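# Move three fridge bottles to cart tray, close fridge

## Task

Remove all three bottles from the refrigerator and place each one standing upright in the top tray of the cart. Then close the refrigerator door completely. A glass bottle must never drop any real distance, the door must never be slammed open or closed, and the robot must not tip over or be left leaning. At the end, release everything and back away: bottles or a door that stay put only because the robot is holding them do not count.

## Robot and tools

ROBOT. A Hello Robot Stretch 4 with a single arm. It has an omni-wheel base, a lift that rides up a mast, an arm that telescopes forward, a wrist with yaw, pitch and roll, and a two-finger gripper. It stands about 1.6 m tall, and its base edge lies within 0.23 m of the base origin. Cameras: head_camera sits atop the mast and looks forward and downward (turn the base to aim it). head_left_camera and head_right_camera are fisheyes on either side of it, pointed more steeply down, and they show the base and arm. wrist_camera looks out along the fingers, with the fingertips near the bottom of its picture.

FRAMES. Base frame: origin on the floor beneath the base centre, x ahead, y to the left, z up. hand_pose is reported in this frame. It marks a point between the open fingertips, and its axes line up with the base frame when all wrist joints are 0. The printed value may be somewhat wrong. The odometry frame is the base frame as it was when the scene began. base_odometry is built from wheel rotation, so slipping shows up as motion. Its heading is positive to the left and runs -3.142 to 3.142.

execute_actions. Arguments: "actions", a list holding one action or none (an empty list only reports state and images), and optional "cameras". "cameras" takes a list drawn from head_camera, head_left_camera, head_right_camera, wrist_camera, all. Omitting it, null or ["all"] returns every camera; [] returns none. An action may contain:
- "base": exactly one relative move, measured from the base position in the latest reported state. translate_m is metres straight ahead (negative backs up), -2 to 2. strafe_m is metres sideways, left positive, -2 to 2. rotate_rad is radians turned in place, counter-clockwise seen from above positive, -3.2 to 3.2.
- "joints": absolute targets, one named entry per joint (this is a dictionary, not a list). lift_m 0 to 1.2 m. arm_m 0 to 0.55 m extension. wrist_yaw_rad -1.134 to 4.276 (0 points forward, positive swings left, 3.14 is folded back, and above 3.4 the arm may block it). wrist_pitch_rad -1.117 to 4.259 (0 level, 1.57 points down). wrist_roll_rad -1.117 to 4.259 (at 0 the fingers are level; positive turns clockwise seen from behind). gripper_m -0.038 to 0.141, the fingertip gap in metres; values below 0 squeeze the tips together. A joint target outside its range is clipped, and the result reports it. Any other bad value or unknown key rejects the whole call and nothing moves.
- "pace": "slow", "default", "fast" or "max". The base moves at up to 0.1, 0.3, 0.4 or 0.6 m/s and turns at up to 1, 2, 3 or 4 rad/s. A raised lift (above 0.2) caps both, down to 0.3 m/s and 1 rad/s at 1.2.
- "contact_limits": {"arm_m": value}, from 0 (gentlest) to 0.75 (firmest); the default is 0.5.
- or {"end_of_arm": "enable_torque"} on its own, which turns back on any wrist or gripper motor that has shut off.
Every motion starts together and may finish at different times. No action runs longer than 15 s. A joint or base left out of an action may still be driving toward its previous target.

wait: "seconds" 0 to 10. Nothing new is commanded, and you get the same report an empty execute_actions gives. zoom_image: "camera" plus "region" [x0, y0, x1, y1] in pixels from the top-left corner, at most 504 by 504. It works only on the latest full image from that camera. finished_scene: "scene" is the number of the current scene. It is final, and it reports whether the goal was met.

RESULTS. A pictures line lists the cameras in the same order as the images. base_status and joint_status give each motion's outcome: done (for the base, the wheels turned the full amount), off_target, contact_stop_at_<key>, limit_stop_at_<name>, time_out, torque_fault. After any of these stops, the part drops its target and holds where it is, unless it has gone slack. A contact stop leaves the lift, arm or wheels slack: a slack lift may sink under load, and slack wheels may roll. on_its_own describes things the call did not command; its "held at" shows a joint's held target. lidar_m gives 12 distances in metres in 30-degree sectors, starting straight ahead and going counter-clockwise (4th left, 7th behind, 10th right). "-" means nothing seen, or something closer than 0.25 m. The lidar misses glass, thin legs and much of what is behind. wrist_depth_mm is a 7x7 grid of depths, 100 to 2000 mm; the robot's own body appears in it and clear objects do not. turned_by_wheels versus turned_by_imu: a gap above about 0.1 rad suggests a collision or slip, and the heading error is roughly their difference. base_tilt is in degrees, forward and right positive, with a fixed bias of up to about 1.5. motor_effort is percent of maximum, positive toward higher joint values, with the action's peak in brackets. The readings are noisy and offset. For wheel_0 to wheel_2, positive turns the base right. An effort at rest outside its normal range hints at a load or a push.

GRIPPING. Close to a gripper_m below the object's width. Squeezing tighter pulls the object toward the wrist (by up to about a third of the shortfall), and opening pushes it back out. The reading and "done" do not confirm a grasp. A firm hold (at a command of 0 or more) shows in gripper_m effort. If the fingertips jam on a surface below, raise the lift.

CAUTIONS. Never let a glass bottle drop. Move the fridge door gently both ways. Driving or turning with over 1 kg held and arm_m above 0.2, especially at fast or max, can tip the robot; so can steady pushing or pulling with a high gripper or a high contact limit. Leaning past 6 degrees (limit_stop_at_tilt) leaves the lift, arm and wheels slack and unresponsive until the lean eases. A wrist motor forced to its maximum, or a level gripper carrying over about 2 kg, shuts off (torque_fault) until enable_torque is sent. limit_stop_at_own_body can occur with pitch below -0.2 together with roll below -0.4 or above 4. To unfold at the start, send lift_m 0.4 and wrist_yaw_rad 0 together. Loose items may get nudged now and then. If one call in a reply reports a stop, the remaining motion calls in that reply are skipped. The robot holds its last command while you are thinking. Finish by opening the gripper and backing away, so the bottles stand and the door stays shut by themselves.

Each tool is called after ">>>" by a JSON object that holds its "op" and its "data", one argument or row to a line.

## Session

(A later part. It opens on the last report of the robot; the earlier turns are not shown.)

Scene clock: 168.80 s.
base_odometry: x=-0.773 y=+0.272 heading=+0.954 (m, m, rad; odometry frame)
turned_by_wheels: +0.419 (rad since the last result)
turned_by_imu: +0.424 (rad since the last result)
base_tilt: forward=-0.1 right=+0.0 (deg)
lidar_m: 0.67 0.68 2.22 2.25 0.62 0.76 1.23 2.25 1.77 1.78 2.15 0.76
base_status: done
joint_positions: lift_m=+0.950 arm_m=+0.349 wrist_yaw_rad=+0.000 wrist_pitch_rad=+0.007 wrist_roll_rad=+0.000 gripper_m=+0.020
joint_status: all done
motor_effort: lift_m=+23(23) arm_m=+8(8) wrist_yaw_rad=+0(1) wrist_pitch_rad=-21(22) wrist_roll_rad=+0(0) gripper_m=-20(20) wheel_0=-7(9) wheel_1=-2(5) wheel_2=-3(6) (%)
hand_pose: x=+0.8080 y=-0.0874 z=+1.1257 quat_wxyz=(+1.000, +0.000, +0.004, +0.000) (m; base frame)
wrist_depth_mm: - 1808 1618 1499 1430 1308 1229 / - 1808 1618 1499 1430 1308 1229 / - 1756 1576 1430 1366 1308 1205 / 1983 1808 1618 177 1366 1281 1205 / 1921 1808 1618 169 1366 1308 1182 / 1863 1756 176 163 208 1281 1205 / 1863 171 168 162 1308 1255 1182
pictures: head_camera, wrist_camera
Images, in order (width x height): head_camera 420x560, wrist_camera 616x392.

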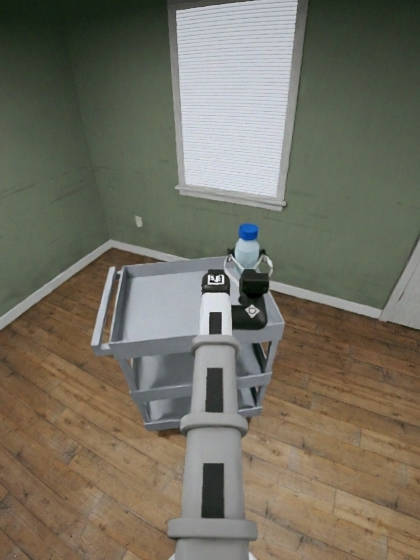

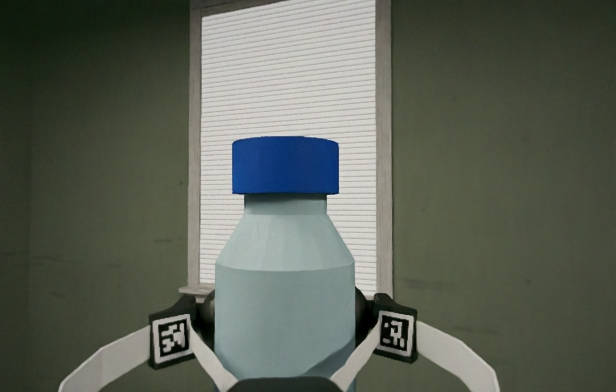

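>>> {"op": "execute_actions", "data": {
  "actions": [
    {"joints":{"lift_m":0.76},"pace":"slow"}
  ],
  "cameras": ["wrist_camera","head_camera"]
}}

Scene clock: 171.20 s.
base_odometry: x=-0.773 y=+0.272 heading=+0.954 (m, m, rad; odometry frame)
turned_by_wheels: +0.000 (rad since the last result)
turned_by_imu: +0.001 (rad since the last result)
base_tilt: forward=-0.3 right=+0.0 (deg)
lidar_m: 0.67 0.68 2.21 2.25 0.62 0.75 1.23 2.27 1.75 1.77 2.15 0.75
base_status: not commanded
joint_positions: lift_m=+0.760 arm_m=+0.349 wrist_yaw_rad=+0.000 wrist_pitch_rad=+0.007 wrist_roll_rad=+0.000 gripper_m=+0.020
joint_status: all done
motor_effort: lift_m=+18(22) arm_m=+8(8) wrist_yaw_rad=+0(1) wrist_pitch_rad=-21(21) wrist_roll_rad=+0(0) gripper_m=-21(20) wheel_0=-7(7) wheel_1=-2(2) wheel_2=-3(4) (%)
hand_pose: x=+0.8080 y=-0.0874 z=+0.9361 quat_wxyz=(+1.000, +0.000, +0.004, +0.000) (m; base frame)
wrist_depth_mm: - 1808 1661 1464 1397 1308 1205 / - 1808 1618 1499 1366 1308 1229 / - 1808 1618 1430 1366 1281 1205 / 1921 1756 1576 177 1366 1281 1205 / 1921 1756 1576 170 1366 1281 1205 / 512 530 176 163 208 1281 1182 / 484 172 168 162 314 298 1205
pictures: head_camera, wrist_camera
Images, in order (width x height): head_camera 420x560, wrist_camera 616x392.

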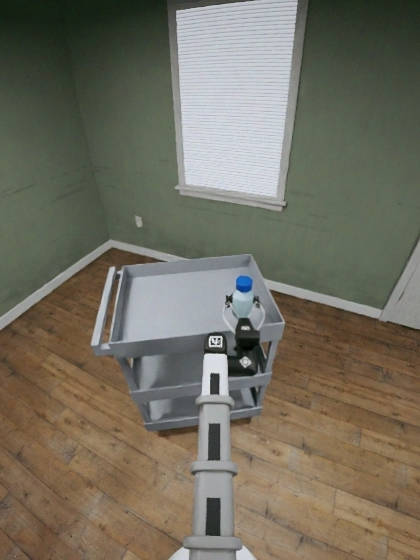

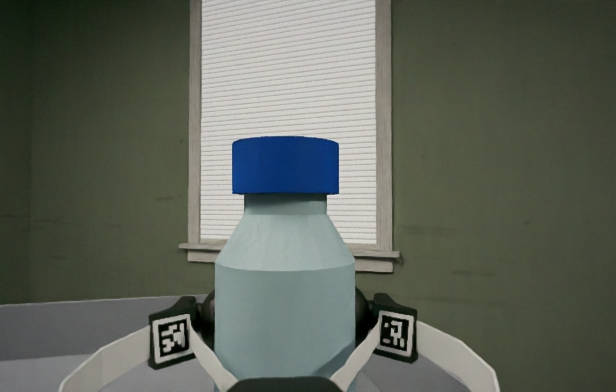

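>>> {"op": "execute_actions", "data": {
  "actions": [
    {"joints":{"lift_m":0.77,"arm_m":0.52},"base":{"rotate_rad":0.1},"pace":"slow"}
  ],
  "cameras": []
}}

>>> {"op": "execute_actions", "data": {
  "actions": [
    {"joints":{"lift_m":0.715},"pace":"slow"}
  ],
  "cameras": ["wrist_camera","head_camera"]
}}

Scene clock: 174.33 s.
base_odometry: x=-0.773 y=+0.272 heading=+1.053 (m, m, rad; odometry frame)
turned_by_wheels: +0.099 (rad since the last result)
turned_by_imu: +0.101 (rad since the last result)
base_tilt: forward=-0.2 right=-0.1 (deg)
lidar_m: 0.66 0.70 2.21 2.31 0.62 1.04 1.85 2.54 1.76 1.82 2.07 0.73
base_status: done
joint_positions: lift_m=+0.770 arm_m=+0.519 wrist_yaw_rad=+0.000 wrist_pitch_rad=+0.007 wrist_roll_rad=+0.000 gripper_m=+0.020
joint_status: all done
motor_effort: lift_m=+23(22) arm_m=+8(9) wrist_yaw_rad=+1(2) wrist_pitch_rad=-21(20) wrist_roll_rad=+0(0) gripper_m=-21(19) wheel_0=-4(10) wheel_1=-2(8) wheel_2=-2(8) (%)
hand_pose: x=+0.9780 y=-0.0874 z=+0.9457 quat_wxyz=(+1.000, +0.000, +0.004, +0.000) (m; base frame)
wrist_depth_mm: 1863 1808 1618 1464 1281 1182 1078 / 1808 1808 1618 1430 1281 1160 1078 / 1808 1808 1618 1366 1255 1160 1060 / 1808 1756 1576 177 1281 1160 1078 / 1808 1756 1576 170 1255 1160 1078 / 1808 1808 176 163 208 1160 1060 / 362 172 168 161 404 334 1078
pictures: none
No camera images: the call's "cameras" was empty. Leave "cameras" out to get every camera's image.

Scene clock: 175.67 s.
base_odometry: x=-0.773 y=+0.272 heading=+1.053 (m, m, rad; odometry frame)
turned_by_wheels: +0.000 (rad since the last result)
turned_by_imu: +0.000 (rad since the last result)
base_tilt: forward=-0.4 right=-0.1 (deg)
lidar_m: 0.68 0.70 2.22 2.29 0.62 1.04 1.86 2.51 1.76 1.84 2.07 0.72
base_status: not commanded
joint_positions: lift_m=+0.716 arm_m=+0.519 wrist_yaw_rad=+0.000 wrist_pitch_rad=+0.007 wrist_roll_rad=+0.000 gripper_m=+0.020
joint_status: all done
motor_effort: lift_m=+11(22) arm_m=+8(8) wrist_yaw_rad=+2(2) wrist_pitch_rad=-20(23) wrist_roll_rad=+0(0) gripper_m=-19(19) wheel_0=-4(4) wheel_1=-2(2) wheel_2=-2(2) (%)
hand_pose: x=+0.9779 y=-0.0876 z=+0.8917 quat_wxyz=(+1.000, +0.000, +0.004, +0.000) (m; base frame)
wrist_depth_mm: 1808 1808 1618 1430 1308 1182 1060 / 1808 1808 1576 1430 1281 1182 1078 / 1808 1808 1576 1336 1308 1205 1060 / 1808 1808 1576 177 1281 1138 1078 / 1808 1808 1576 170 1229 1160 1060 / 364 370 176 163 208 413 1060 / 357 171 168 161 342 317 279
pictures: head_camera, wrist_camera
Images, in order (width x height): head_camera 420x560, wrist_camera 616x392.

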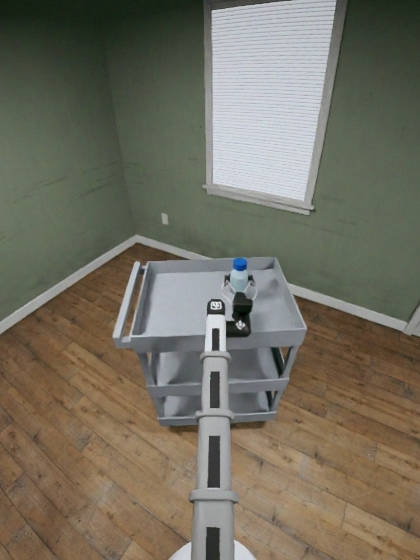

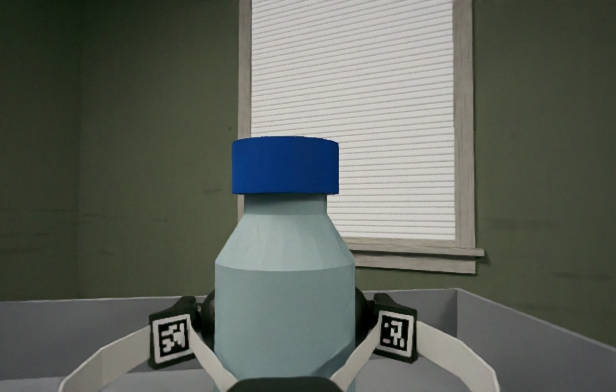

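>>> {"op": "execute_actions", "data": {
  "actions": [
    {"joints":{"lift_m":0.75,"wrist_yaw_rad":-0.2},"base":{"translate_m":0.07},"pace":"slow"}
  ],
  "cameras": []
}}

>>> {"op": "execute_actions", "data": {
  "actions": [
    {"joints":{"lift_m":0.70},"pace":"slow"}
  ],
  "cameras": ["wrist_camera","head_camera"]
}}

Scene clock: 178.43 s.
base_odometry: x=-0.738 y=+0.332 heading=+1.054 (m, m, rad; odometry frame)
turned_by_wheels: +0.000 (rad since the last result)
turned_by_imu: +0.001 (rad since the last result)
base_tilt: forward=-0.4 right=-0.1 (deg)
lidar_m: 0.60 0.62 2.17 2.28 0.64 0.90 1.94 2.61 1.79 1.88 2.02 0.66
base_status: done
joint_positions: lift_m=+0.750 arm_m=+0.519 wrist_yaw_rad=-0.200 wrist_pitch_rad=+0.007 wrist_roll_rad=+0.000 gripper_m=+0.020
joint_status: all done
motor_effort: lift_m=+23(24) arm_m=+7(8) wrist_yaw_rad=-1(8) wrist_pitch_rad=-20(23) wrist_roll_rad=+0(0) gripper_m=-19(20) wheel_0=+6(8) wheel_1=+3(4) wheel_2=-3(8) (%)
hand_pose: x=+0.9550 y=-0.1429 z=+0.9258 quat_wxyz=(+0.995, +0.000, +0.004, -0.100) (m; base frame)
wrist_depth_mm: 1576 1464 1366 1281 1182 1160 1118 / 1576 1464 1336 1281 1205 1160 1098 / 1499 1430 1336 1255 1205 1138 1078 / 1499 1397 1336 177 1182 1138 1078 / 1537 1397 1308 170 1182 1160 1078 / 1499 1397 177 163 209 1138 1078 / 296 172 168 161 317 304 1078
pictures: none
No camera images: the call's "cameras" was empty. Leave "cameras" out to get every camera's image.

Scene clock: 179.73 s.
base_odometry: x=-0.738 y=+0.332 heading=+1.054 (m, m, rad; odometry frame)
turned_by_wheels: +0.000 (rad since the last result)
turned_by_imu: +0.000 (rad since the last result)
base_tilt: forward=-0.2 right=+0.0 (deg)
lidar_m: 0.59 0.62 2.19 2.27 0.64 0.90 1.91 2.59 1.78 1.87 2.02 0.65
base_status: not commanded
joint_positions: lift_m=+0.700 arm_m=+0.519 wrist_yaw_rad=-0.200 wrist_pitch_rad=+0.007 wrist_roll_rad=+0.000 gripper_m=+0.020
joint_status: all done
motor_effort: lift_m=+18(21) arm_m=+7(7) wrist_yaw_rad=+0(1) wrist_pitch_rad=-21(21) wrist_roll_rad=-1(1) gripper_m=-19(19) wheel_0=+6(6) wheel_1=+3(3) wheel_2=-4(3) (%)
hand_pose: x=+0.9550 y=-0.1429 z=+0.8761 quat_wxyz=(+0.995, +0.001, +0.004, -0.100) (m; base frame)
wrist_depth_mm: 1576 1430 1366 1281 1205 1160 1118 / 1499 1430 1366 1281 1205 1160 1118 / 1537 1430 1336 1229 1205 1138 1098 / 1499 1430 1336 177 1182 1138 1078 / 1576 1430 1281 170 1182 1138 1078 / 296 310 177 163 208 306 1078 / 290 171 168 161 297 239 220
pictures: head_camera, wrist_camera
Images, in order (width x height): head_camera 420x560, wrist_camera 616x392.

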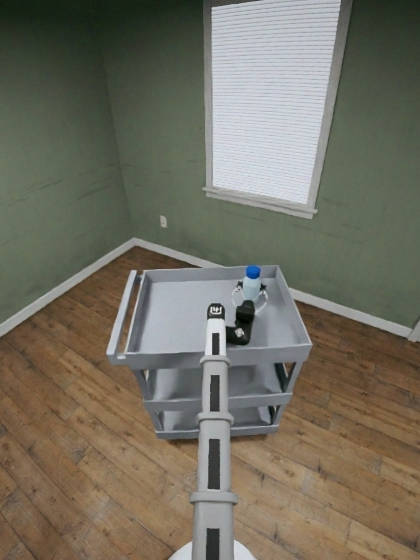

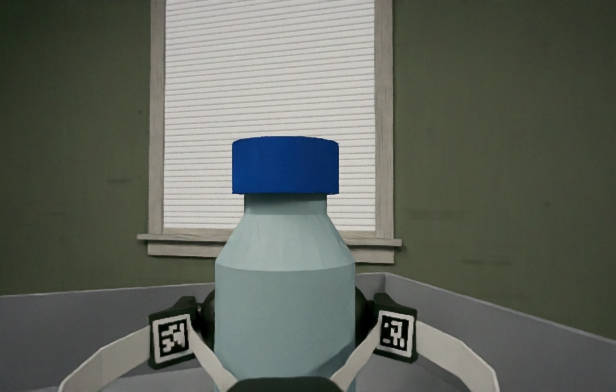

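>>> {"op": "execute_actions", "data": {
  "actions": [
    {"joints":{"lift_m":0.688},"pace":"slow"}
  ],
  "cameras": []
}}

>>> {"op": "execute_actions", "data": {
  "actions": [
    {"joints":{"lift_m":0.678},"pace":"slow"}
  ],
  "cameras": []
}}

Scene clock: 180.70 s.
base_odometry: x=-0.738 y=+0.332 heading=+1.054 (m, m, rad; odometry frame)
turned_by_wheels: +0.000 (rad since the last result)
turned_by_imu: +0.000 (rad since the last result)
base_tilt: forward=-0.3 right=+0.0 (deg)
lidar_m: 0.60 0.62 2.19 2.25 0.65 0.88 1.93 2.61 1.78 1.88 2.02 0.65
base_status: not commanded
joint_positions: lift_m=+0.688 arm_m=+0.519 wrist_yaw_rad=-0.200 wrist_pitch_rad=+0.008 wrist_roll_rad=+0.000 gripper_m=+0.020
joint_status: all done
motor_effort: lift_m=+18(18) arm_m=+7(7) wrist_yaw_rad=-1(0) wrist_pitch_rad=-20(21) wrist_roll_rad=-1(0) gripper_m=-19(19) wheel_0=+6(6) wheel_1=+3(3) wheel_2=-3(3) (%)
hand_pose: x=+0.9550 y=-0.1429 z=+0.8641 quat_wxyz=(+0.995, +0.001, +0.004, -0.100) (m; base frame)
wrist_depth_mm: 1537 1464 1366 1281 1182 1182 1118 / 1537 1464 1336 1281 1205 1160 1098 / 1537 1464 1336 1229 1182 1138 1118 / 1537 1430 1336 177 1182 1138 1098 / 1499 1430 329 170 1182 1138 1078 / 294 309 176 163 208 277 1060 / 287 172 168 161 270 239 220
pictures: none
No camera images: the call's "cameras" was empty. Leave "cameras" out to get every camera's image.

Scene clock: 181.43 s.
base_odometry: x=-0.738 y=+0.332 heading=+1.054 (m, m, rad; odometry frame)
turned_by_wheels: +0.000 (rad since the last result)
turned_by_imu: +0.000 (rad since the last result)
base_tilt: forward=-0.3 right=+0.0 (deg)
lidar_m: 0.60 0.62 2.19 2.25 0.66 0.90 1.93 2.59 1.80 1.88 2.03 0.65
base_status: not commanded
joint_positions: lift_m=+0.678 arm_m=+0.519 wrist_yaw_rad=-0.200 wrist_pitch_rad=+0.008 wrist_roll_rad=+0.000 gripper_m=+0.020
joint_status: all done
motor_effort: lift_m=+18(19) arm_m=+7(7) wrist_yaw_rad=-1(1) wrist_pitch_rad=-22(21) wrist_roll_rad=+0(0) gripper_m=-19(19) wheel_0=+6(6) wheel_1=+3(3) wheel_2=-3(3) (%)
hand_pose: x=+0.9550 y=-0.1429 z=+0.8541 quat_wxyz=(+0.995, +0.001, +0.004, -0.100) (m; base frame)
wrist_depth_mm: 1537 1430 1366 1255 1182 1160 1098 / 1537 1430 1336 1255 1205 1138 1118 / 1537 1430 1336 1205 1182 1138 1098 / 1576 1430 1336 177 1205 1138 1118 / 1499 1397 327 170 1160 1138 1098 / 296 310 176 163 208 268 224 / 285 171 168 162 248 238 219
pictures: none
No camera images: the call's "cameras" was empty. Leave "cameras" out to get every camera's image.

>>> {"op": "execute_actions", "data": {
  "actions": [
    {"joints":{"lift_m":0.664},"pace":"slow"}
  ],
  "cameras": ["wrist_camera"]
}}

Scene clock: 182.47 s.
base_odometry: x=-0.738 y=+0.332 heading=+1.054 (m, m, rad; odometry frame)
turned_by_wheels: +0.000 (rad since the last result)
turned_by_imu: +0.000 (rad since the last result)
base_tilt: forward=-0.2 right=+0.0 (deg)
lidar_m: 0.59 0.62 2.18 2.26 0.66 0.91 1.92 2.60 1.77 1.86 2.02 0.63
base_status: not commanded
joint_positions: lift_m=+0.664 arm_m=+0.519 wrist_yaw_rad=-0.200 wrist_pitch_rad=-0.006 wrist_roll_rad=+0.000 gripper_m=+0.020
joint_status: all done
motor_effort: lift_m=+14(17) arm_m=+7(7) wrist_yaw_rad=+1(2) wrist_pitch_rad=+18(22) wrist_roll_rad=+0(0) gripper_m=-20(20) wheel_0=+6(6) wheel_1=+3(3) wheel_2=-3(3) (%)
hand_pose: x=+0.9550 y=-0.1430 z=+0.8444 quat_wxyz=(+0.995, +0.000, -0.003, -0.100) (m; base frame)
wrist_depth_mm: 1576 1464 1366 1308 1229 1160 1098 / 1537 1464 1366 1281 1205 1160 1098 / 1537 1397 1336 187 1205 1138 1098 / 1537 1430 1336 179 1182 1160 1098 / 1499 1366 327 170 1160 1118 1098 / 294 310 177 164 207 267 223 / 277 172 168 161 240 238 219
pictures: wrist_camera
Images, in order (width x height): wrist_camera 616x392.

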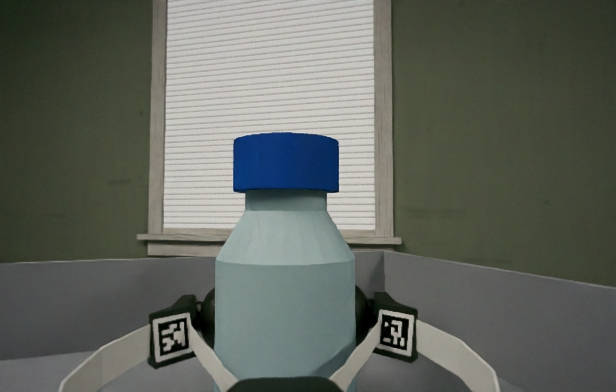

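>>> {"op": "execute_actions", "data": {
  "actions": [
    {"joints":{"lift_m":0.671,"gripper_m":0.10},"pace":"slow"}
  ],
  "cameras": []
}}

>>> {"op": "execute_actions", "data": {
  "actions": [
    {"joints":{"lift_m":0.84}}
  ],
  "cameras": ["head_camera"]
}}

>>> {"op": "execute_actions", "data": {
  "actions": [
    {"joints":{"arm_m":0.01,"wrist_yaw_rad":0,"gripper_m":0.12},"base":{"translate_m":-0.07},"pace":"fast"}
  ],
  "cameras": []
}}

>>> {"op": "execute_actions", "data": {
  "actions": [
    {"base":{"rotate_rad":-1.0}}
  ],
  "cameras": []
}}

>>> {"op": "execute_actions", "data": {
  "actions": [
    {"joints":{"lift_m":0.2},"base":{"rotate_rad":-2.62}}
  ],
  "cameras": []
}}

>>> {"op": "execute_actions", "data": {
  "actions": [
    {"joints":{"lift_m":0.05,"arm_m":0.15},"base":{"translate_m":0.4}}
  ],
  "cameras": ["head_camera","wrist_camera"]
}}

Scene clock: 186.00 s.
base_odometry: x=-0.738 y=+0.332 heading=+1.054 (m, m, rad; odometry frame)
turned_by_wheels: +0.000 (rad since the last result)
turned_by_imu: +0.001 (rad since the last result)
base_tilt: forward=-0.2 right=-0.2 (deg)
lidar_m: 0.60 0.63 2.18 2.29 0.66 0.89 1.92 2.60 1.80 1.88 2.03 0.64
base_status: not commanded
joint_positions: lift_m=+0.671 arm_m=+0.519 wrist_yaw_rad=-0.200 wrist_pitch_rad=+0.002 wrist_roll_rad=+0.000 gripper_m=+0.100
joint_status: all done
motor_effort: lift_m=+21(22) arm_m=+7(7) wrist_yaw_rad=+2(2) wrist_pitch_rad=-6(17) wrist_roll_rad=-1(0) gripper_m=-4(21) wheel_0=+6(6) wheel_1=+3(3) wheel_2=-3(3) (%)
hand_pose: x=+0.9549 y=-0.1431 z=+0.8484 quat_wxyz=(+0.995, +0.000, +0.001, -0.100) (m; base frame)
wrist_depth_mm: 1576 1464 1366 1308 1182 1182 1098 / 1537 1499 1366 1281 1205 1160 1098 / 1537 1430 1336 1229 1205 1160 1098 / 1537 1464 1308 193 1205 1138 1098 / 1464 1397 329 185 392 1118 1098 / 294 307 200 178 217 266 223 / 274 241 180 175 257 247 220
pictures: none
No camera images: the call's "cameras" was empty. Leave "cameras" out to get every camera's image.

Scene clock: 187.80 s.
base_odometry: x=-0.738 y=+0.332 heading=+1.054 (m, m, rad; odometry frame)
turned_by_wheels: +0.000 (rad since the last result)
turned_by_imu: +0.001 (rad since the last result)
base_tilt: forward=-0.3 right=+0.1 (deg)
lidar_m: 0.61 0.62 2.19 2.27 0.67 0.90 1.93 2.60 1.79 1.86 2.01 0.66
base_status: not commanded
joint_positions: lift_m=+0.840 arm_m=+0.519 wrist_yaw_rad=-0.200 wrist_pitch_rad=+0.002 wrist_roll_rad=+0.000 gripper_m=+0.100
joint_status: all done
motor_effort: lift_m=+21(22) arm_m=+7(7) wrist_yaw_rad=+1(2) wrist_pitch_rad=-6(6) wrist_roll_rad=-1(0) gripper_m=-2(1) wheel_0=+6(6) wheel_1=+3(3) wheel_2=-3(3) (%)
hand_pose: x=+0.9549 y=-0.1431 z=+1.0174 quat_wxyz=(+0.995, +0.000, +0.001, -0.100) (m; base frame)
wrist_depth_mm: 1576 1464 1366 1308 1229 1160 1098 / 1499 1430 1366 1281 1229 1160 1098 / 1537 1430 1366 1255 1182 1138 1098 / 1576 1397 1366 1281 1205 1160 1060 / 1464 1464 1336 1281 1182 1138 1098 / 1499 1397 1281 1255 217 1160 1078 / 1499 1397 1308 1229 1182 1098 1078
pictures: head_camera
Images, in order (width x height): head_camera 420x560.

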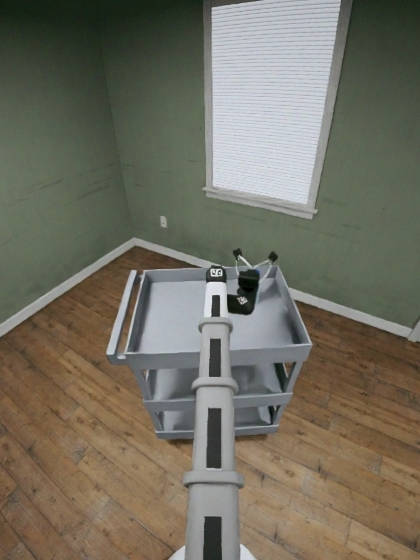

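Scene clock: 189.93 s.
base_odometry: x=-0.773 y=+0.272 heading=+1.053 (m, m, rad; odometry frame)
turned_by_wheels: +0.000 (rad since the last result)
turned_by_imu: +0.001 (rad since the last result)
base_tilt: forward=-0.3 right=+0.0 (deg)
lidar_m: 0.68 0.71 2.22 2.30 0.61 1.04 1.85 2.50 1.76 1.85 2.06 0.75
base_status: done
joint_positions: lift_m=+0.840 arm_m=+0.011 wrist_yaw_rad=+0.000 wrist_pitch_rad=+0.003 wrist_roll_rad=+0.000 gripper_m=+0.120
joint_status: all done
motor_effort: lift_m=+21(21) arm_m=-8(9) wrist_yaw_rad=+1(6) wrist_pitch_rad=-6(9) wrist_roll_rad=+0(1) gripper_m=-2(1) wheel_0=-4(9) wheel_1=-2(9) wheel_2=+0(10) (%)
hand_pose: x=+0.4708 y=-0.0875 z=+1.0173 quat_wxyz=(+1.000, +0.000, +0.001, +0.000) (m; base frame)
wrist_depth_mm: - - - 1921 1708 1576 1464 / - - - 1863 1756 1576 1464 / - - - 1921 1661 1537 1397 / - - - 1863 1661 1576 1430 / - - - 1863 1661 1576 1397 / 1983 213 866 891 220 1537 1397 / 640 621 615 654 591 1499 1430
pictures: none
No camera images: the call's "cameras" was empty. Leave "cameras" out to get every camera's image.

Scene clock: 191.63 s.
base_odometry: x=-0.773 y=+0.272 heading=+0.054 (m, m, rad; odometry frame)
turned_by_wheels: -0.999 (rad since the last result)
turned_by_imu: -1.007 (rad since the last result)
base_tilt: forward=-0.2 right=-0.1 (deg)
lidar_m: 2.08 0.73 0.67 0.70 2.22 2.33 0.63 1.20 1.84 2.61 1.76 1.84
base_status: done
joint_positions: lift_m=+0.840 arm_m=+0.011 wrist_yaw_rad=+0.000 wrist_pitch_rad=+0.003 wrist_roll_rad=+0.000 gripper_m=+0.120
joint_status: not commanded
motor_effort: lift_m=+20(21) arm_m=-8(8) wrist_yaw_rad=+0(0) wrist_pitch_rad=-6(7) wrist_roll_rad=+0(0) gripper_m=+1(0) wheel_0=+5(11) wheel_1=+3(9) wheel_2=+1(9) (%)
hand_pose: x=+0.4708 y=-0.0874 z=+1.0174 quat_wxyz=(+1.000, +0.000, +0.001, +0.000) (m; base frame)
wrist_depth_mm: 1537 1708 1808 - - - - / 1464 1661 1808 - - - - / 1430 1618 1863 - - - - / 1464 1661 1863 - - - - / 1499 1618 1808 - - - - / 1499 213 1863 - 219 - 1756 / 1464 1576 1661 1921 - - -
pictures: none
No camera images: the call's "cameras" was empty. Leave "cameras" out to get every camera's image.

Scene clock: 195.03 s.
base_odometry: x=-0.773 y=+0.272 heading=-2.565 (m, m, rad; odometry frame)
turned_by_wheels: -2.619 (rad since the last result)
turned_by_imu: -2.639 (rad since the last result)
base_tilt: forward=-0.3 right=-0.1 (deg)
lidar_m: 1.21 1.87 2.62 1.77 1.88 2.08 0.71 0.68 0.70 2.22 2.33 0.62
base_status: done
joint_positions: lift_m=+0.200 arm_m=+0.011 wrist_yaw_rad=+0.000 wrist_pitch_rad=+0.003 wrist_roll_rad=+0.000 gripper_m=+0.120
joint_status: all done
motor_effort: lift_m=+17(19) arm_m=-8(8) wrist_yaw_rad=-1(0) wrist_pitch_rad=-7(5) wrist_roll_rad=-1(1) gripper_m=-1(1) wheel_0=+4(11) wheel_1=+3(8) wheel_2=+2(9) (%)
hand_pose: x=+0.4708 y=-0.0874 z=+0.3777 quat_wxyz=(+1.000, +0.000, +0.001, +0.000) (m; base frame)
wrist_depth_mm: 1499 1499 1060 1160 788 387 322 / 1464 1537 1281 1366 778 387 322 / 1464 1464 1336 1366 788 384 320 / 1464 1464 1229 1366 788 384 319 / 1499 1464 1336 1336 788 387 319 / 1430 213 1138 1098 220 359 314 / 1078 904 931 946 683 336 314
pictures: none
No camera images: the call's "cameras" was empty. Leave "cameras" out to get every camera's image.

Scene clock: 197.83 s.
base_odometry: x=-1.108 y=+0.054 heading=-2.565 (m, m, rad; odometry frame)
turned_by_wheels: +0.001 (rad since the last result)
turned_by_imu: +0.000 (rad since the last result)
base_tilt: forward=-0.3 right=+0.0 (deg)
lidar_m: 0.80 0.85 2.02 1.97 1.83 2.45 1.06 1.00 2.29 2.23 0.31 0.44
base_status: done
joint_positions: lift_m=+0.050 arm_m=+0.149 wrist_yaw_rad=+0.000 wrist_pitch_rad=+0.002 wrist_roll_rad=+0.000 gripper_m=+0.120
joint_status: all done
motor_effort: lift_m=+17(17) arm_m=+8(10) wrist_yaw_rad=-1(2) wrist_pitch_rad=-7(7) wrist_roll_rad=+0(0) gripper_m=-3(1) wheel_0=+5(10) wheel_1=+1(6) wheel_2=+0(11) (%)
hand_pose: x=+0.6080 y=-0.0874 z=+0.2277 quat_wxyz=(+1.000, +0.000, +0.001, +0.000) (m; base frame)
wrist_depth_mm: 424 496 504 500 500 436 332 / 427 609 723 707 634 433 334 / 427 654 854 842 715 433 332 / 427 654 842 854 707 430 334 / 430 640 831 473 715 430 332 / 427 213 615 459 220 427 334 / 410 410 413 418 418 421 332
pictures: head_camera, wrist_camera
Images, in order (width x height): head_camera 420x560, wrist_camera 616x392.

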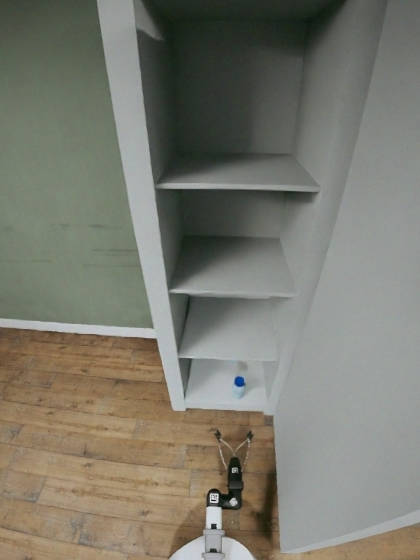

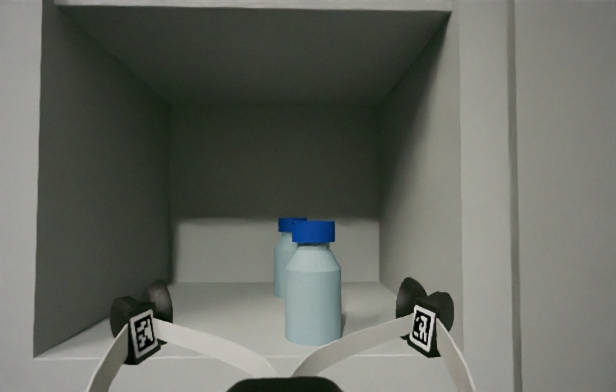

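>>> {"op": "execute_actions", "data": {
  "actions": [
    {"joints":{"lift_m":0.008,"arm_m":0.33},"base":{"strafe_m":-0.018}}
  ],
  "cameras": ["wrist_camera"]
}}

>>> {"op": "execute_actions", "data": {
  "actions": [
    {"joints":{"arm_m":0.428},"pace":"slow"}
  ],
  "cameras": ["wrist_camera"]
}}

>>> {"op": "execute_actions", "data": {
  "actions": [
    {"joints":{"gripper_m":0.02}}
  ],
  "cameras": []
}}

>>> {"op": "execute_actions", "data": {
  "actions": [
    {"joints":{"lift_m":0.05}}
  ],
  "cameras": ["wrist_camera"]
}}

Scene clock: 199.73 s.
base_odometry: x=-1.118 y=+0.069 heading=-2.564 (m, m, rad; odometry frame)
turned_by_wheels: +0.000 (rad since the last result)
turned_by_imu: +0.001 (rad since the last result)
base_tilt: forward=-0.3 right=-0.1 (deg)
lidar_m: 0.80 0.85 2.00 1.93 1.85 2.46 1.06 1.00 2.28 2.22 0.29 0.40
base_status: done
joint_positions: lift_m=+0.008 arm_m=+0.329 wrist_yaw_rad=+0.000 wrist_pitch_rad=+0.002 wrist_roll_rad=+0.000 gripper_m=+0.120
joint_status: all done
motor_effort: lift_m=+16(17) arm_m=+8(9) wrist_yaw_rad=-1(1) wrist_pitch_rad=-8(7) wrist_roll_rad=+0(0) gripper_m=-1(2) wheel_0=+4(12) wheel_1=+0(10) wheel_2=+0(1) (%)
hand_pose: x=+0.7880 y=-0.0874 z=+0.1857 quat_wxyz=(+1.000, +0.000, +0.001, +0.000) (m; base frame)
wrist_depth_mm: 442 591 591 591 554 355 256 / 445 668 676 676 676 353 254 / 439 668 676 683 668 355 254 / 439 661 676 291 668 355 254 / 449 654 668 281 668 353 253 / 407 213 455 276 220 334 253 / 289 252 251 268 268 268 252
pictures: wrist_camera
Images, in order (width x height): wrist_camera 616x392.

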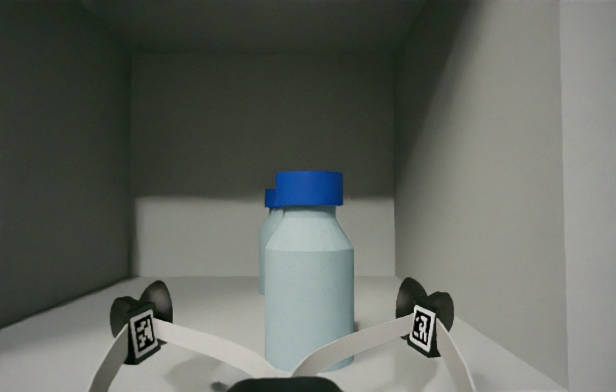

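Scene clock: 202.00 s.
base_odometry: x=-1.118 y=+0.069 heading=-2.564 (m, m, rad; odometry frame)
turned_by_wheels: +0.000 (rad since the last result)
turned_by_imu: +0.001 (rad since the last result)
base_tilt: forward=-0.3 right=-0.1 (deg)
lidar_m: 0.81 0.85 2.02 1.94 1.83 2.46 1.05 1.02 2.29 2.23 0.30 0.39
base_status: not commanded
joint_positions: lift_m=+0.008 arm_m=+0.427 wrist_yaw_rad=+0.000 wrist_pitch_rad=+0.002 wrist_roll_rad=+0.000 gripper_m=+0.120
joint_status: all done
motor_effort: lift_m=+16(16) arm_m=+8(9) wrist_yaw_rad=-1(1) wrist_pitch_rad=-7(6) wrist_roll_rad=+0(0) gripper_m=-1(0) wheel_0=+4(4) wheel_1=+1(1) wheel_2=+0(0) (%)
hand_pose: x=+0.8860 y=-0.0874 z=+0.1857 quat_wxyz=(+1.000, +0.000, +0.001, +0.000) (m; base frame)
wrist_depth_mm: 433 580 585 591 549 366 259 / 436 574 585 580 585 362 258 / 436 574 580 585 585 364 259 / 436 574 580 191 544 364 259 / 439 564 574 186 549 364 258 / 402 213 452 177 193 340 259 / 289 250 252 175 191 267 252
pictures: wrist_camera
Images, in order (width x height): wrist_camera 616x392.

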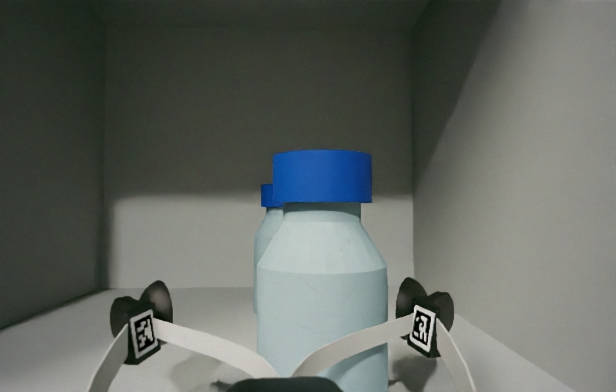

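Scene clock: 203.87 s.
base_odometry: x=-1.118 y=+0.069 heading=-2.564 (m, m, rad; odometry frame)
turned_by_wheels: +0.000 (rad since the last result)
turned_by_imu: +0.001 (rad since the last result)
base_tilt: forward=-0.3 right=-0.1 (deg)
lidar_m: 0.81 0.84 2.02 1.94 1.87 2.46 1.07 1.01 2.28 2.23 0.30 0.41
base_status: not commanded
joint_positions: lift_m=+0.008 arm_m=+0.427 wrist_yaw_rad=+0.000 wrist_pitch_rad=+0.002 wrist_roll_rad=+0.000 gripper_m=+0.020
joint_status: all done
motor_effort: lift_m=+17(16) arm_m=+8(8) wrist_yaw_rad=+0(5) wrist_pitch_rad=-6(6) wrist_roll_rad=+0(0) gripper_m=-18(20) wheel_0=+4(4) wheel_1=+0(0) wheel_2=+0(0) (%)
hand_pose: x=+0.8860 y=-0.0874 z=+0.1857 quat_wxyz=(+1.000, +0.000, +0.001, +0.000) (m; base frame)
wrist_depth_mm: 439 580 580 580 559 364 260 / 439 574 580 585 585 364 259 / 439 574 580 580 580 362 259 / 433 569 569 174 585 362 259 / 439 569 574 169 580 362 259 / 407 452 171 159 208 362 260 / 289 171 163 157 250 252 250
pictures: none
No camera images: the call's "cameras" was empty. Leave "cameras" out to get every camera's image.

Scene clock: 204.90 s.
base_odometry: x=-1.118 y=+0.069 heading=-2.564 (m, m, rad; odometry frame)
turned_by_wheels: +0.000 (rad since the last result)
turned_by_imu: +0.000 (rad since the last result)
base_tilt: forward=-0.4 right=-0.1 (deg)
lidar_m: 0.79 0.85 2.02 1.95 1.87 2.48 1.07 1.02 2.27 2.20 0.30 0.39
base_status: not commanded
joint_positions: lift_m=+0.050 arm_m=+0.427 wrist_yaw_rad=+0.000 wrist_pitch_rad=+0.007 wrist_roll_rad=+0.000 gripper_m=+0.020
joint_status: all done
motor_effort: lift_m=+22(22) arm_m=+8(7) wrist_yaw_rad=+0(0) wrist_pitch_rad=-19(20) wrist_roll_rad=-1(1) gripper_m=-18(20) wheel_0=+4(4) wheel_1=+1(1) wheel_2=+0(0) (%)
hand_pose: x=+0.8860 y=-0.0874 z=+0.2260 quat_wxyz=(+1.000, +0.000, +0.003, +0.000) (m; base frame)
wrist_depth_mm: 439 508 512 512 508 364 258 / 439 569 580 580 585 364 259 / 436 574 574 580 580 362 259 / 436 574 574 173 585 362 260 / 439 569 569 169 574 362 260 / 436 539 171 159 208 364 259 / 382 172 163 157 334 303 259
pictures: wrist_camera
Images, in order (width x height): wrist_camera 616x392.

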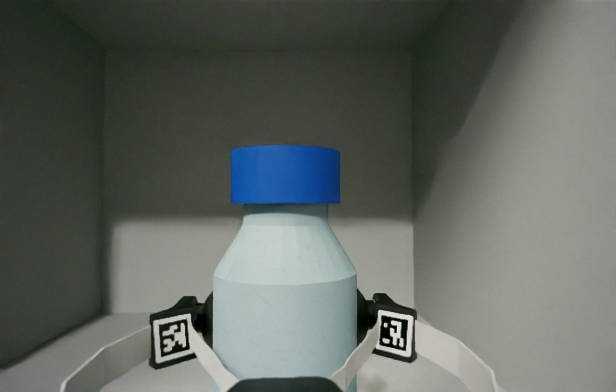

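>>> {"op": "execute_actions", "data": {
  "actions": [
    {"joints":{"arm_m":0.16},"base":{"translate_m":-0.4}}
  ],
  "cameras": []
}}

>>> {"op": "execute_actions", "data": {
  "actions": [
    {"joints":{"lift_m":0.3},"base":{"strafe_m":0.018}}
  ],
  "cameras": []
}}

>>> {"op": "execute_actions", "data": {
  "actions": [
    {"joints":{"lift_m":0.85,"arm_m":0.01},"base":{"rotate_rad":2.62},"pace":"slow"}
  ],
  "cameras": []
}}

>>> {"op": "execute_actions", "data": {
  "actions": [
    {"joints":{"wrist_yaw_rad":0.25},"base":{"rotate_rad":1.03}}
  ],
  "cameras": []
}}

>>> {"op": "execute_actions", "data": {
  "actions": [
    {"joints":{"arm_m":0.51},"base":{"translate_m":0.07}}
  ],
  "cameras": []
}}

>>> {"op": "execute_actions", "data": {
  "actions": [
    {"joints":{"lift_m":0.72},"pace":"slow"}
  ],
  "cameras": ["wrist_camera","head_camera"]
}}

Scene clock: 208.17 s.
base_odometry: x=-0.783 y=+0.287 heading=-2.565 (m, m, rad; odometry frame)
turned_by_wheels: -0.001 (rad since the last result)
turned_by_imu: +0.002 (rad since the last result)
base_tilt: forward=-0.3 right=+0.0 (deg)
lidar_m: 0.58 1.85 2.61 1.80 1.87 2.07 0.69 0.67 0.70 2.19 2.32 0.61
base_status: done
joint_positions: lift_m=+0.050 arm_m=+0.161 wrist_yaw_rad=+0.000 wrist_pitch_rad=+0.007 wrist_roll_rad=+0.000 gripper_m=+0.020
joint_status: all done
motor_effort: lift_m=+22(22) arm_m=-8(8) wrist_yaw_rad=+0(0) wrist_pitch_rad=-20(20) wrist_roll_rad=+0(0) gripper_m=-18(17) wheel_0=-5(10) wheel_1=-1(7) wheel_2=-1(9) (%)
hand_pose: x=+0.6208 y=-0.0874 z=+0.2259 quat_wxyz=(+1.000, +0.000, +0.003, +0.000) (m; base frame)
wrist_depth_mm: 1336 854 1205 1205 759 373 258 / 1308 854 1160 1229 750 373 259 / 1336 854 1160 1008 750 373 259 / 1308 854 1042 173 759 373 259 / 1308 854 891 169 759 373 258 / 1078 788 171 159 208 373 259 / 699 172 163 157 609 306 259
pictures: none
No camera images: the call's "cameras" was empty. Leave "cameras" out to get every camera's image.

Scene clock: 210.27 s.
base_odometry: x=-0.773 y=+0.272 heading=-2.565 (m, m, rad; odometry frame)
turned_by_wheels: +0.000 (rad since the last result)
turned_by_imu: +0.001 (rad since the last result)
base_tilt: forward=-0.3 right=-0.1 (deg)
lidar_m: 0.59 1.87 2.60 1.77 1.86 2.08 0.73 0.69 0.71 2.22 2.34 0.62
base_status: done
joint_positions: lift_m=+0.300 arm_m=+0.161 wrist_yaw_rad=+0.000 wrist_pitch_rad=+0.007 wrist_roll_rad=+0.000 gripper_m=+0.020
joint_status: all done
motor_effort: lift_m=+22(25) arm_m=-8(8) wrist_yaw_rad=+0(1) wrist_pitch_rad=-18(20) wrist_roll_rad=+0(0) gripper_m=-18(19) wheel_0=-4(12) wheel_1=+2(9) wheel_2=+0(1) (%)
hand_pose: x=+0.6208 y=-0.0874 z=+0.4760 quat_wxyz=(+1.000, +0.000, +0.003, +0.000) (m; base frame)
wrist_depth_mm: 1308 809 960 931 820 410 287 / 1336 809 1098 1205 820 413 286 / 1308 809 1205 1205 809 410 287 / 1308 809 820 173 809 413 286 / 1308 820 976 168 798 410 286 / 1308 788 171 159 208 413 285 / 1308 171 163 157 580 340 287
pictures: none
No camera images: the call's "cameras" was empty. Leave "cameras" out to get every camera's image.

Scene clock: 214.97 s.
base_odometry: x=-0.773 y=+0.272 heading=+0.054 (m, m, rad; odometry frame)
turned_by_wheels: +2.619 (rad since the last result)
turned_by_imu: +2.642 (rad since the last result)
base_tilt: forward=-0.3 right=-0.1 (deg)
lidar_m: 0.41 0.71 0.68 0.71 2.22 2.33 0.61 1.21 1.87 2.61 1.77 0.48
base_status: done
joint_positions: lift_m=+0.850 arm_m=+0.011 wrist_yaw_rad=+0.000 wrist_pitch_rad=+0.007 wrist_roll_rad=+0.000 gripper_m=+0.020
joint_status: all done
motor_effort: lift_m=+23(23) arm_m=-8(9) wrist_yaw_rad=-1(1) wrist_pitch_rad=-19(19) wrist_roll_rad=+0(0) gripper_m=-18(19) wheel_0=-7(10) wheel_1=-2(7) wheel_2=-4(6) (%)
hand_pose: x=+0.4708 y=-0.0873 z=+1.0259 quat_wxyz=(+1.000, +0.000, +0.003, +0.000) (m; base frame)
wrist_depth_mm: 1464 1661 1863 - - - - / 1537 1618 1863 - - - - / 1499 1708 1808 - - - - / 1464 1618 1708 173 - - - / 1499 1618 1756 169 - - - / 1464 1576 171 159 208 - 1808 / 1464 172 163 157 - - -
pictures: none
No camera images: the call's "cameras" was empty. Leave "cameras" out to get every camera's image.

Scene clock: 216.70 s.
base_odometry: x=-0.773 y=+0.272 heading=+1.083 (m, m, rad; odometry frame)
turned_by_wheels: +1.029 (rad since the last result)
turned_by_imu: +1.038 (rad since the last result)
base_tilt: forward=-0.2 right=-0.1 (deg)
lidar_m: 0.44 0.70 2.21 2.32 0.61 1.19 1.85 2.58 1.77 1.85 2.06 0.72
base_status: done
joint_positions: lift_m=+0.850 arm_m=+0.011 wrist_yaw_rad=+0.250 wrist_pitch_rad=+0.007 wrist_roll_rad=+0.000 gripper_m=+0.020
joint_status: all done
motor_effort: lift_m=+21(23) arm_m=-8(8) wrist_yaw_rad=+0(9) wrist_pitch_rad=-19(20) wrist_roll_rad=+0(0) gripper_m=-20(19) wheel_0=-4(10) wheel_1=-2(7) wheel_2=-1(9) (%)
hand_pose: x=+0.4834 y=-0.0133 z=+1.0260 quat_wxyz=(+0.992, +0.000, +0.003, +0.125) (m; base frame)
wrist_depth_mm: 1808 - - - 1808 1618 1464 / 1756 - - - 1921 1661 1430 / 1863 - - - 1863 1618 1430 / 1756 - - 173 1863 1618 1397 / 1808 - - 169 1863 1576 1397 / 1756 - 171 158 208 1499 1397 / 1756 172 164 157 621 634 1336
pictures: none
No camera images: the call's "cameras" was empty. Leave "cameras" out to get every camera's image.

Scene clock: 219.23 s.
base_odometry: x=-0.740 y=+0.333 heading=+1.084 (m, m, rad; odometry frame)
turned_by_wheels: +0.000 (rad since the last result)
turned_by_imu: +0.001 (rad since the last result)
base_tilt: forward=-0.3 right=+0.0 (deg)
lidar_m: 0.60 0.64 2.18 2.28 0.66 1.02 1.94 2.66 1.78 1.89 2.00 0.66
base_status: done
joint_positions: lift_m=+0.850 arm_m=+0.509 wrist_yaw_rad=+0.250 wrist_pitch_rad=+0.007 wrist_roll_rad=+0.000 gripper_m=+0.020
joint_status: all done
motor_effort: lift_m=+21(21) arm_m=+8(9) wrist_yaw_rad=+0(0) wrist_pitch_rad=-18(19) wrist_roll_rad=+0(0) gripper_m=-18(18) wheel_0=+4(9) wheel_1=+3(7) wheel_2=-2(10) (%)
hand_pose: x=+0.9806 y=-0.0133 z=+1.0261 quat_wxyz=(+0.992, +0.000, +0.003, +0.125) (m; base frame)
wrist_depth_mm: 1537 1808 - 1618 1430 1205 1042 / 1537 1808 - 1661 1366 1182 1060 / 1537 1808 - 1537 1366 1182 1025 / 1499 1808 - 173 1336 1182 1060 / 1576 1756 - 169 1366 1160 1025 / 1618 1756 171 159 208 1160 1025 / 1537 171 163 158 1281 1098 1025
pictures: none
No camera images: the call's "cameras" was empty. Leave "cameras" out to get every camera's image.

Scene clock: 221.13 s.
base_odometry: x=-0.740 y=+0.333 heading=+1.084 (m, m, rad; odometry frame)
turned_by_wheels: +0.000 (rad since the last result)
turned_by_imu: +0.001 (rad since the last result)
base_tilt: forward=-0.4 right=+0.1 (deg)
lidar_m: 0.61 0.63 2.18 2.29 0.66 1.03 1.93 2.66 1.78 1.90 2.00 0.65
base_status: not commanded
joint_positions: lift_m=+0.720 arm_m=+0.509 wrist_yaw_rad=+0.250 wrist_pitch_rad=+0.007 wrist_roll_rad=+0.000 gripper_m=+0.020
joint_status: all done
motor_effort: lift_m=+18(19) arm_m=+8(8) wrist_yaw_rad=+0(0) wrist_pitch_rad=-20(19) wrist_roll_rad=+0(0) gripper_m=-18(20) wheel_0=+4(4) wheel_1=+2(3) wheel_2=-2(2) (%)
hand_pose: x=+0.9806 y=-0.0133 z=+0.8963 quat_wxyz=(+0.992, +0.000, +0.003, +0.125) (m; base frame)
wrist_depth_mm: 1537 1808 - 1618 1397 1205 1042 / 1537 1863 - 1576 1366 1182 1025 / 1537 1756 - 1576 1397 1182 1060 / 1537 1808 - 172 1366 1182 1025 / 1499 1756 - 168 1366 1160 1042 / 347 334 170 159 208 1118 1060 / 342 172 163 158 297 290 285
pictures: head_camera, wrist_camera
Images, in order (width x height): head_camera 420x560, wrist_camera 616x392.

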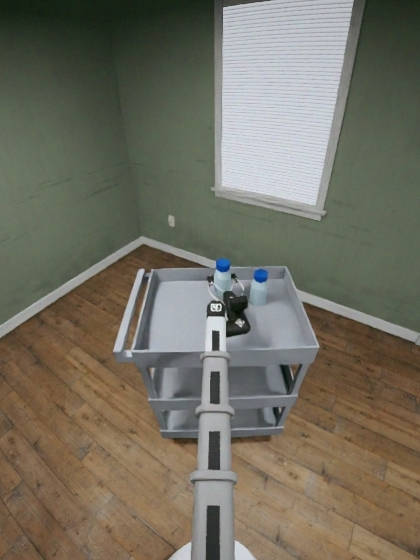

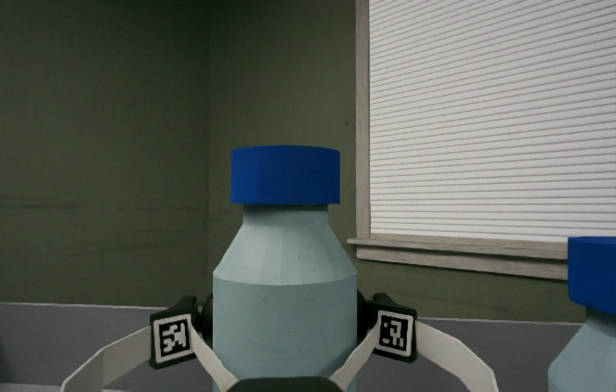

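>>> {"op": "execute_actions", "data": {
  "actions": [
    {"joints":{"lift_m":0.677},"pace":"slow"}
  ],
  "cameras": []
}}

>>> {"op": "execute_actions", "data": {
  "actions": [
    {"joints":{"gripper_m":0.095}}
  ],
  "cameras": ["wrist_camera"]
}}

>>> {"op": "execute_actions", "data": {
  "actions": [
    {"joints":{"lift_m":0.85}}
  ],
  "cameras": []
}}

>>> {"op": "execute_actions", "data": {
  "actions": [
    {"joints":{"arm_m":0.01,"wrist_yaw_rad":0,"gripper_m":0.12},"base":{"translate_m":-0.07},"pace":"fast"}
  ],
  "cameras": ["head_camera"]
}}

>>> {"op": "execute_actions", "data": {
  "actions": [
    {"base":{"rotate_rad":-1.0}}
  ],
  "cameras": []
}}

>>> {"op": "execute_actions", "data": {
  "actions": [
    {"joints":{"lift_m":0.2},"base":{"rotate_rad":-2.63}}
  ],
  "cameras": []
}}

>>> {"op": "execute_actions", "data": {
  "actions": [
    {"joints":{"lift_m":0.03,"arm_m":0.3},"base":{"translate_m":0.55}}
  ],
  "cameras": ["wrist_camera"]
}}

Scene clock: 222.80 s.
base_odometry: x=-0.740 y=+0.333 heading=+1.084 (m, m, rad; odometry frame)
turned_by_wheels: +0.000 (rad since the last result)
turned_by_imu: +0.001 (rad since the last result)
base_tilt: forward=-0.2 right=+0.0 (deg)
lidar_m: 0.59 0.62 2.18 2.29 0.64 1.01 1.93 2.66 1.81 1.89 2.01 0.64
base_status: not commanded
joint_positions: lift_m=+0.677 arm_m=+0.509 wrist_yaw_rad=+0.250 wrist_pitch_rad=+0.004 wrist_roll_rad=+0.000 gripper_m=+0.020
joint_status: all done
motor_effort: lift_m=+17(18) arm_m=+8(8) wrist_yaw_rad=+0(0) wrist_pitch_rad=-13(18) wrist_roll_rad=+0(0) gripper_m=-19(17) wheel_0=+4(4) wheel_1=+3(3) wheel_2=-2(2) (%)
hand_pose: x=+0.9807 y=-0.0133 z=+0.8541 quat_wxyz=(+0.992, +0.000, +0.002, +0.125) (m; base frame)
wrist_depth_mm: 1576 1808 - 1661 1336 1160 1042 / 1499 1808 - 1661 1336 1182 1025 / 1537 1808 - 1576 1366 1182 1060 / 1576 1756 - 174 1336 1182 1078 / 1499 1708 325 168 1336 1160 1025 / 345 332 171 159 208 293 167 / 287 172 163 158 251 251 267
pictures: none
No camera images: the call's "cameras" was empty. Leave "cameras" out to get every camera's image.

Scene clock: 224.37 s.
base_odometry: x=-0.740 y=+0.333 heading=+1.084 (m, m, rad; odometry frame)
turned_by_wheels: +0.000 (rad since the last result)
turned_by_imu: +0.001 (rad since the last result)
base_tilt: forward=-0.3 right=-0.1 (deg)
lidar_m: 0.59 0.63 2.17 2.31 0.65 1.01 1.92 2.67 1.80 1.88 2.02 0.66
base_status: not commanded
joint_positions: lift_m=+0.677 arm_m=+0.509 wrist_yaw_rad=+0.250 wrist_pitch_rad=+0.003 wrist_roll_rad=+0.000 gripper_m=+0.095
joint_status: all done
motor_effort: lift_m=+17(17) arm_m=+8(8) wrist_yaw_rad=+0(1) wrist_pitch_rad=-8(12) wrist_roll_rad=+0(0) gripper_m=-1(19) wheel_0=+4(4) wheel_1=+3(3) wheel_2=-2(2) (%)
hand_pose: x=+0.9807 y=-0.0133 z=+0.8546 quat_wxyz=(+0.992, +0.000, +0.001, +0.125) (m; base frame)
wrist_depth_mm: 1576 1808 - 1661 1397 1205 1042 / 1537 1808 - 1661 1366 1205 1060 / 1618 1808 - 1576 1366 1182 1060 / 1537 1808 - 189 1366 1182 1060 / 1499 1708 329 185 1308 1138 1042 / 345 332 194 176 219 293 166 / 290 254 181 172 271 289 271
pictures: wrist_camera
Images, in order (width x height): wrist_camera 616x392.

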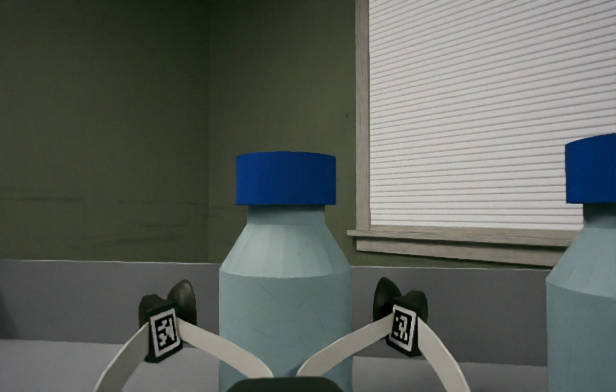

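Scene clock: 226.17 s.
base_odometry: x=-0.740 y=+0.333 heading=+1.084 (m, m, rad; odometry frame)
turned_by_wheels: +0.000 (rad since the last result)
turned_by_imu: +0.001 (rad since the last result)
base_tilt: forward=-0.4 right=+0.0 (deg)
lidar_m: 0.60 0.63 2.18 2.29 0.66 0.99 1.93 2.68 1.80 1.89 1.98 0.66
base_status: not commanded
joint_positions: lift_m=+0.850 arm_m=+0.509 wrist_yaw_rad=+0.250 wrist_pitch_rad=+0.003 wrist_roll_rad=+0.000 gripper_m=+0.095
joint_status: all done
motor_effort: lift_m=+21(22) arm_m=+8(8) wrist_yaw_rad=-1(0) wrist_pitch_rad=-8(8) wrist_roll_rad=+0(0) gripper_m=+0(1) wheel_0=+4(4) wheel_1=+3(3) wheel_2=-2(2) (%)
hand_pose: x=+0.9807 y=-0.0133 z=+1.0272 quat_wxyz=(+0.992, +0.000, +0.001, +0.125) (m; base frame)
wrist_depth_mm: 1576 1808 - 1618 1366 1182 1042 / 1576 1756 - 1661 1366 1205 1042 / 1537 1808 - 1661 1366 1205 1042 / 1537 1863 - 1618 1397 1182 1060 / 1576 1756 - 1618 1336 1160 1025 / 1537 1661 1863 1618 220 1138 1025 / 1537 1661 1863 1464 1308 1138 1042
pictures: none
No camera images: the call's "cameras" was empty. Leave "cameras" out to get every camera's image.

Scene clock: 228.27 s.
base_odometry: x=-0.773 y=+0.272 heading=+1.083 (m, m, rad; odometry frame)
turned_by_wheels: +0.000 (rad since the last result)
turned_by_imu: +0.001 (rad since the last result)
base_tilt: forward=-0.2 right=-0.2 (deg)
lidar_m: 0.67 0.69 2.22 2.32 0.62 1.21 1.86 2.59 1.75 1.86 2.06 0.72
base_status: done
joint_positions: lift_m=+0.850 arm_m=+0.011 wrist_yaw_rad=+0.000 wrist_pitch_rad=+0.003 wrist_roll_rad=+0.000 gripper_m=+0.120
joint_status: all done
motor_effort: lift_m=+21(21) arm_m=-8(9) wrist_yaw_rad=+0(7) wrist_pitch_rad=-7(8) wrist_roll_rad=+0(0) gripper_m=-2(3) wheel_0=-5(10) wheel_1=-2(9) wheel_2=+0(11) (%)
hand_pose: x=+0.4708 y=-0.0875 z=+1.0273 quat_wxyz=(+1.000, +0.000, +0.001, +0.000) (m; base frame)
wrist_depth_mm: - - - 1983 1756 1618 1430 / - - - 1921 1756 1537 1430 / - - - 1921 1756 1576 1464 / - - - 1921 1708 1576 1430 / - - - 1921 1708 1576 1430 / 1921 214 866 866 220 1576 1397 / 634 640 640 676 647 1499 1397
pictures: head_camera
Images, in order (width x height): head_camera 420x560.

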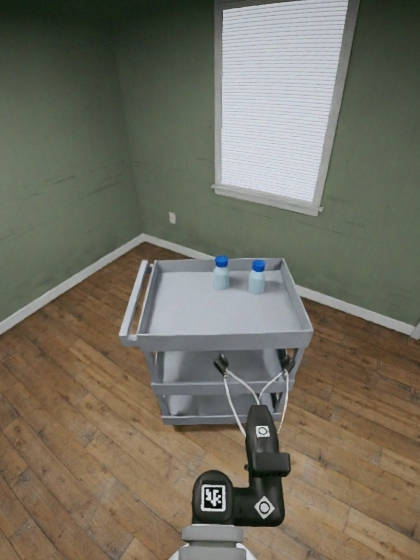

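Scene clock: 229.97 s.
base_odometry: x=-0.773 y=+0.272 heading=+0.084 (m, m, rad; odometry frame)
turned_by_wheels: -0.999 (rad since the last result)
turned_by_imu: -1.007 (rad since the last result)
base_tilt: forward=-0.4 right=-0.1 (deg)
lidar_m: 2.05 0.70 0.68 0.71 2.23 2.35 0.62 1.20 1.88 2.61 1.74 1.88
base_status: done
joint_positions: lift_m=+0.850 arm_m=+0.011 wrist_yaw_rad=+0.000 wrist_pitch_rad=+0.003 wrist_roll_rad=+0.000 gripper_m=+0.120
joint_status: not commanded
motor_effort: lift_m=+20(21) arm_m=-8(8) wrist_yaw_rad=+0(1) wrist_pitch_rad=-8(7) wrist_roll_rad=+0(0) gripper_m=-1(1) wheel_0=+7(11) wheel_1=+1(7) wheel_2=+3(8) (%)
hand_pose: x=+0.4708 y=-0.0874 z=+1.0274 quat_wxyz=(+1.000, +0.000, +0.001, +0.000) (m; base frame)
wrist_depth_mm: 1537 1618 1863 - - - - / 1464 1661 1863 - - - - / 1499 1661 1863 - - - - / 1464 1618 1756 - - - - / 1464 1661 1756 - - - - / 1499 213 1863 - 220 - 1863 / 1464 1537 1708 1983 - - -
pictures: none
No camera images: the call's "cameras" was empty. Leave "cameras" out to get every camera's image.

Scene clock: 233.40 s.
base_odometry: x=-0.773 y=+0.272 heading=-2.545 (m, m, rad; odometry frame)
turned_by_wheels: -2.629 (rad since the last result)
turned_by_imu: -2.649 (rad since the last result)
base_tilt: forward=-0.4 right=-0.1 (deg)
lidar_m: 1.20 1.89 2.62 1.77 1.88 2.07 0.70 0.67 0.72 2.22 2.36 0.61
base_status: done
joint_positions: lift_m=+0.200 arm_m=+0.011 wrist_yaw_rad=+0.000 wrist_pitch_rad=+0.003 wrist_roll_rad=+0.000 gripper_m=+0.120
joint_status: all done
motor_effort: lift_m=+17(19) arm_m=-8(8) wrist_yaw_rad=+1(1) wrist_pitch_rad=-7(6) wrist_roll_rad=+0(0) gripper_m=+0(0) wheel_0=+6(11) wheel_1=+2(10) wheel_2=+1(6) (%)
hand_pose: x=+0.4708 y=-0.0874 z=+0.3777 quat_wxyz=(+1.000, +0.000, +0.001, +0.000) (m; base frame)
wrist_depth_mm: 1537 1464 1025 1160 891 418 319 / 1464 1499 1229 1366 878 415 315 / 1499 1499 1308 1366 878 415 314 / 1499 1499 1160 1366 891 421 310 / 1464 1464 1308 1336 878 415 310 / 1430 213 1078 1205 220 387 309 / 1098 917 931 917 768 362 306
pictures: none
No camera images: the call's "cameras" was empty. Leave "cameras" out to get every camera's image.

Scene clock: 236.70 s.
base_odometry: x=-1.228 y=-0.037 heading=-2.545 (m, m, rad; odometry frame)
turned_by_wheels: +0.001 (rad since the last result)
turned_by_imu: +0.000 (rad since the last result)
base_tilt: forward=-0.3 right=-0.1 (deg)
lidar_m: 0.65 0.69 1.84 2.20 1.87 2.61 1.21 1.14 2.31 0.28 0.31 0.48
base_status: done
joint_positions: lift_m=+0.030 arm_m=+0.299 wrist_yaw_rad=+0.000 wrist_pitch_rad=+0.003 wrist_roll_rad=+0.000 gripper_m=+0.120
joint_status: all done
motor_effort: lift_m=+17(17) arm_m=+8(9) wrist_yaw_rad=-1(1) wrist_pitch_rad=-7(6) wrist_roll_rad=+0(0) gripper_m=-2(0) wheel_0=+4(11) wheel_1=+2(6) wheel_2=+1(11) (%)
hand_pose: x=+0.7580 y=-0.0874 z=+0.2076 quat_wxyz=(+1.000, +0.000, +0.001, +0.000) (m; base frame)
wrist_depth_mm: 364 508 539 544 549 466 327 / 366 554 564 564 564 466 329 / 366 554 559 559 564 466 327 / 368 549 559 554 559 462 327 / 366 549 554 413 554 466 325 / 368 213 539 394 220 433 325 / 336 298 300 320 320 320 312
pictures: wrist_camera
Images, in order (width x height): wrist_camera 616x392.

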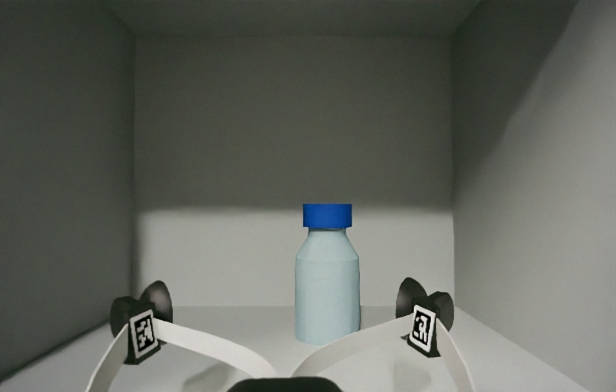

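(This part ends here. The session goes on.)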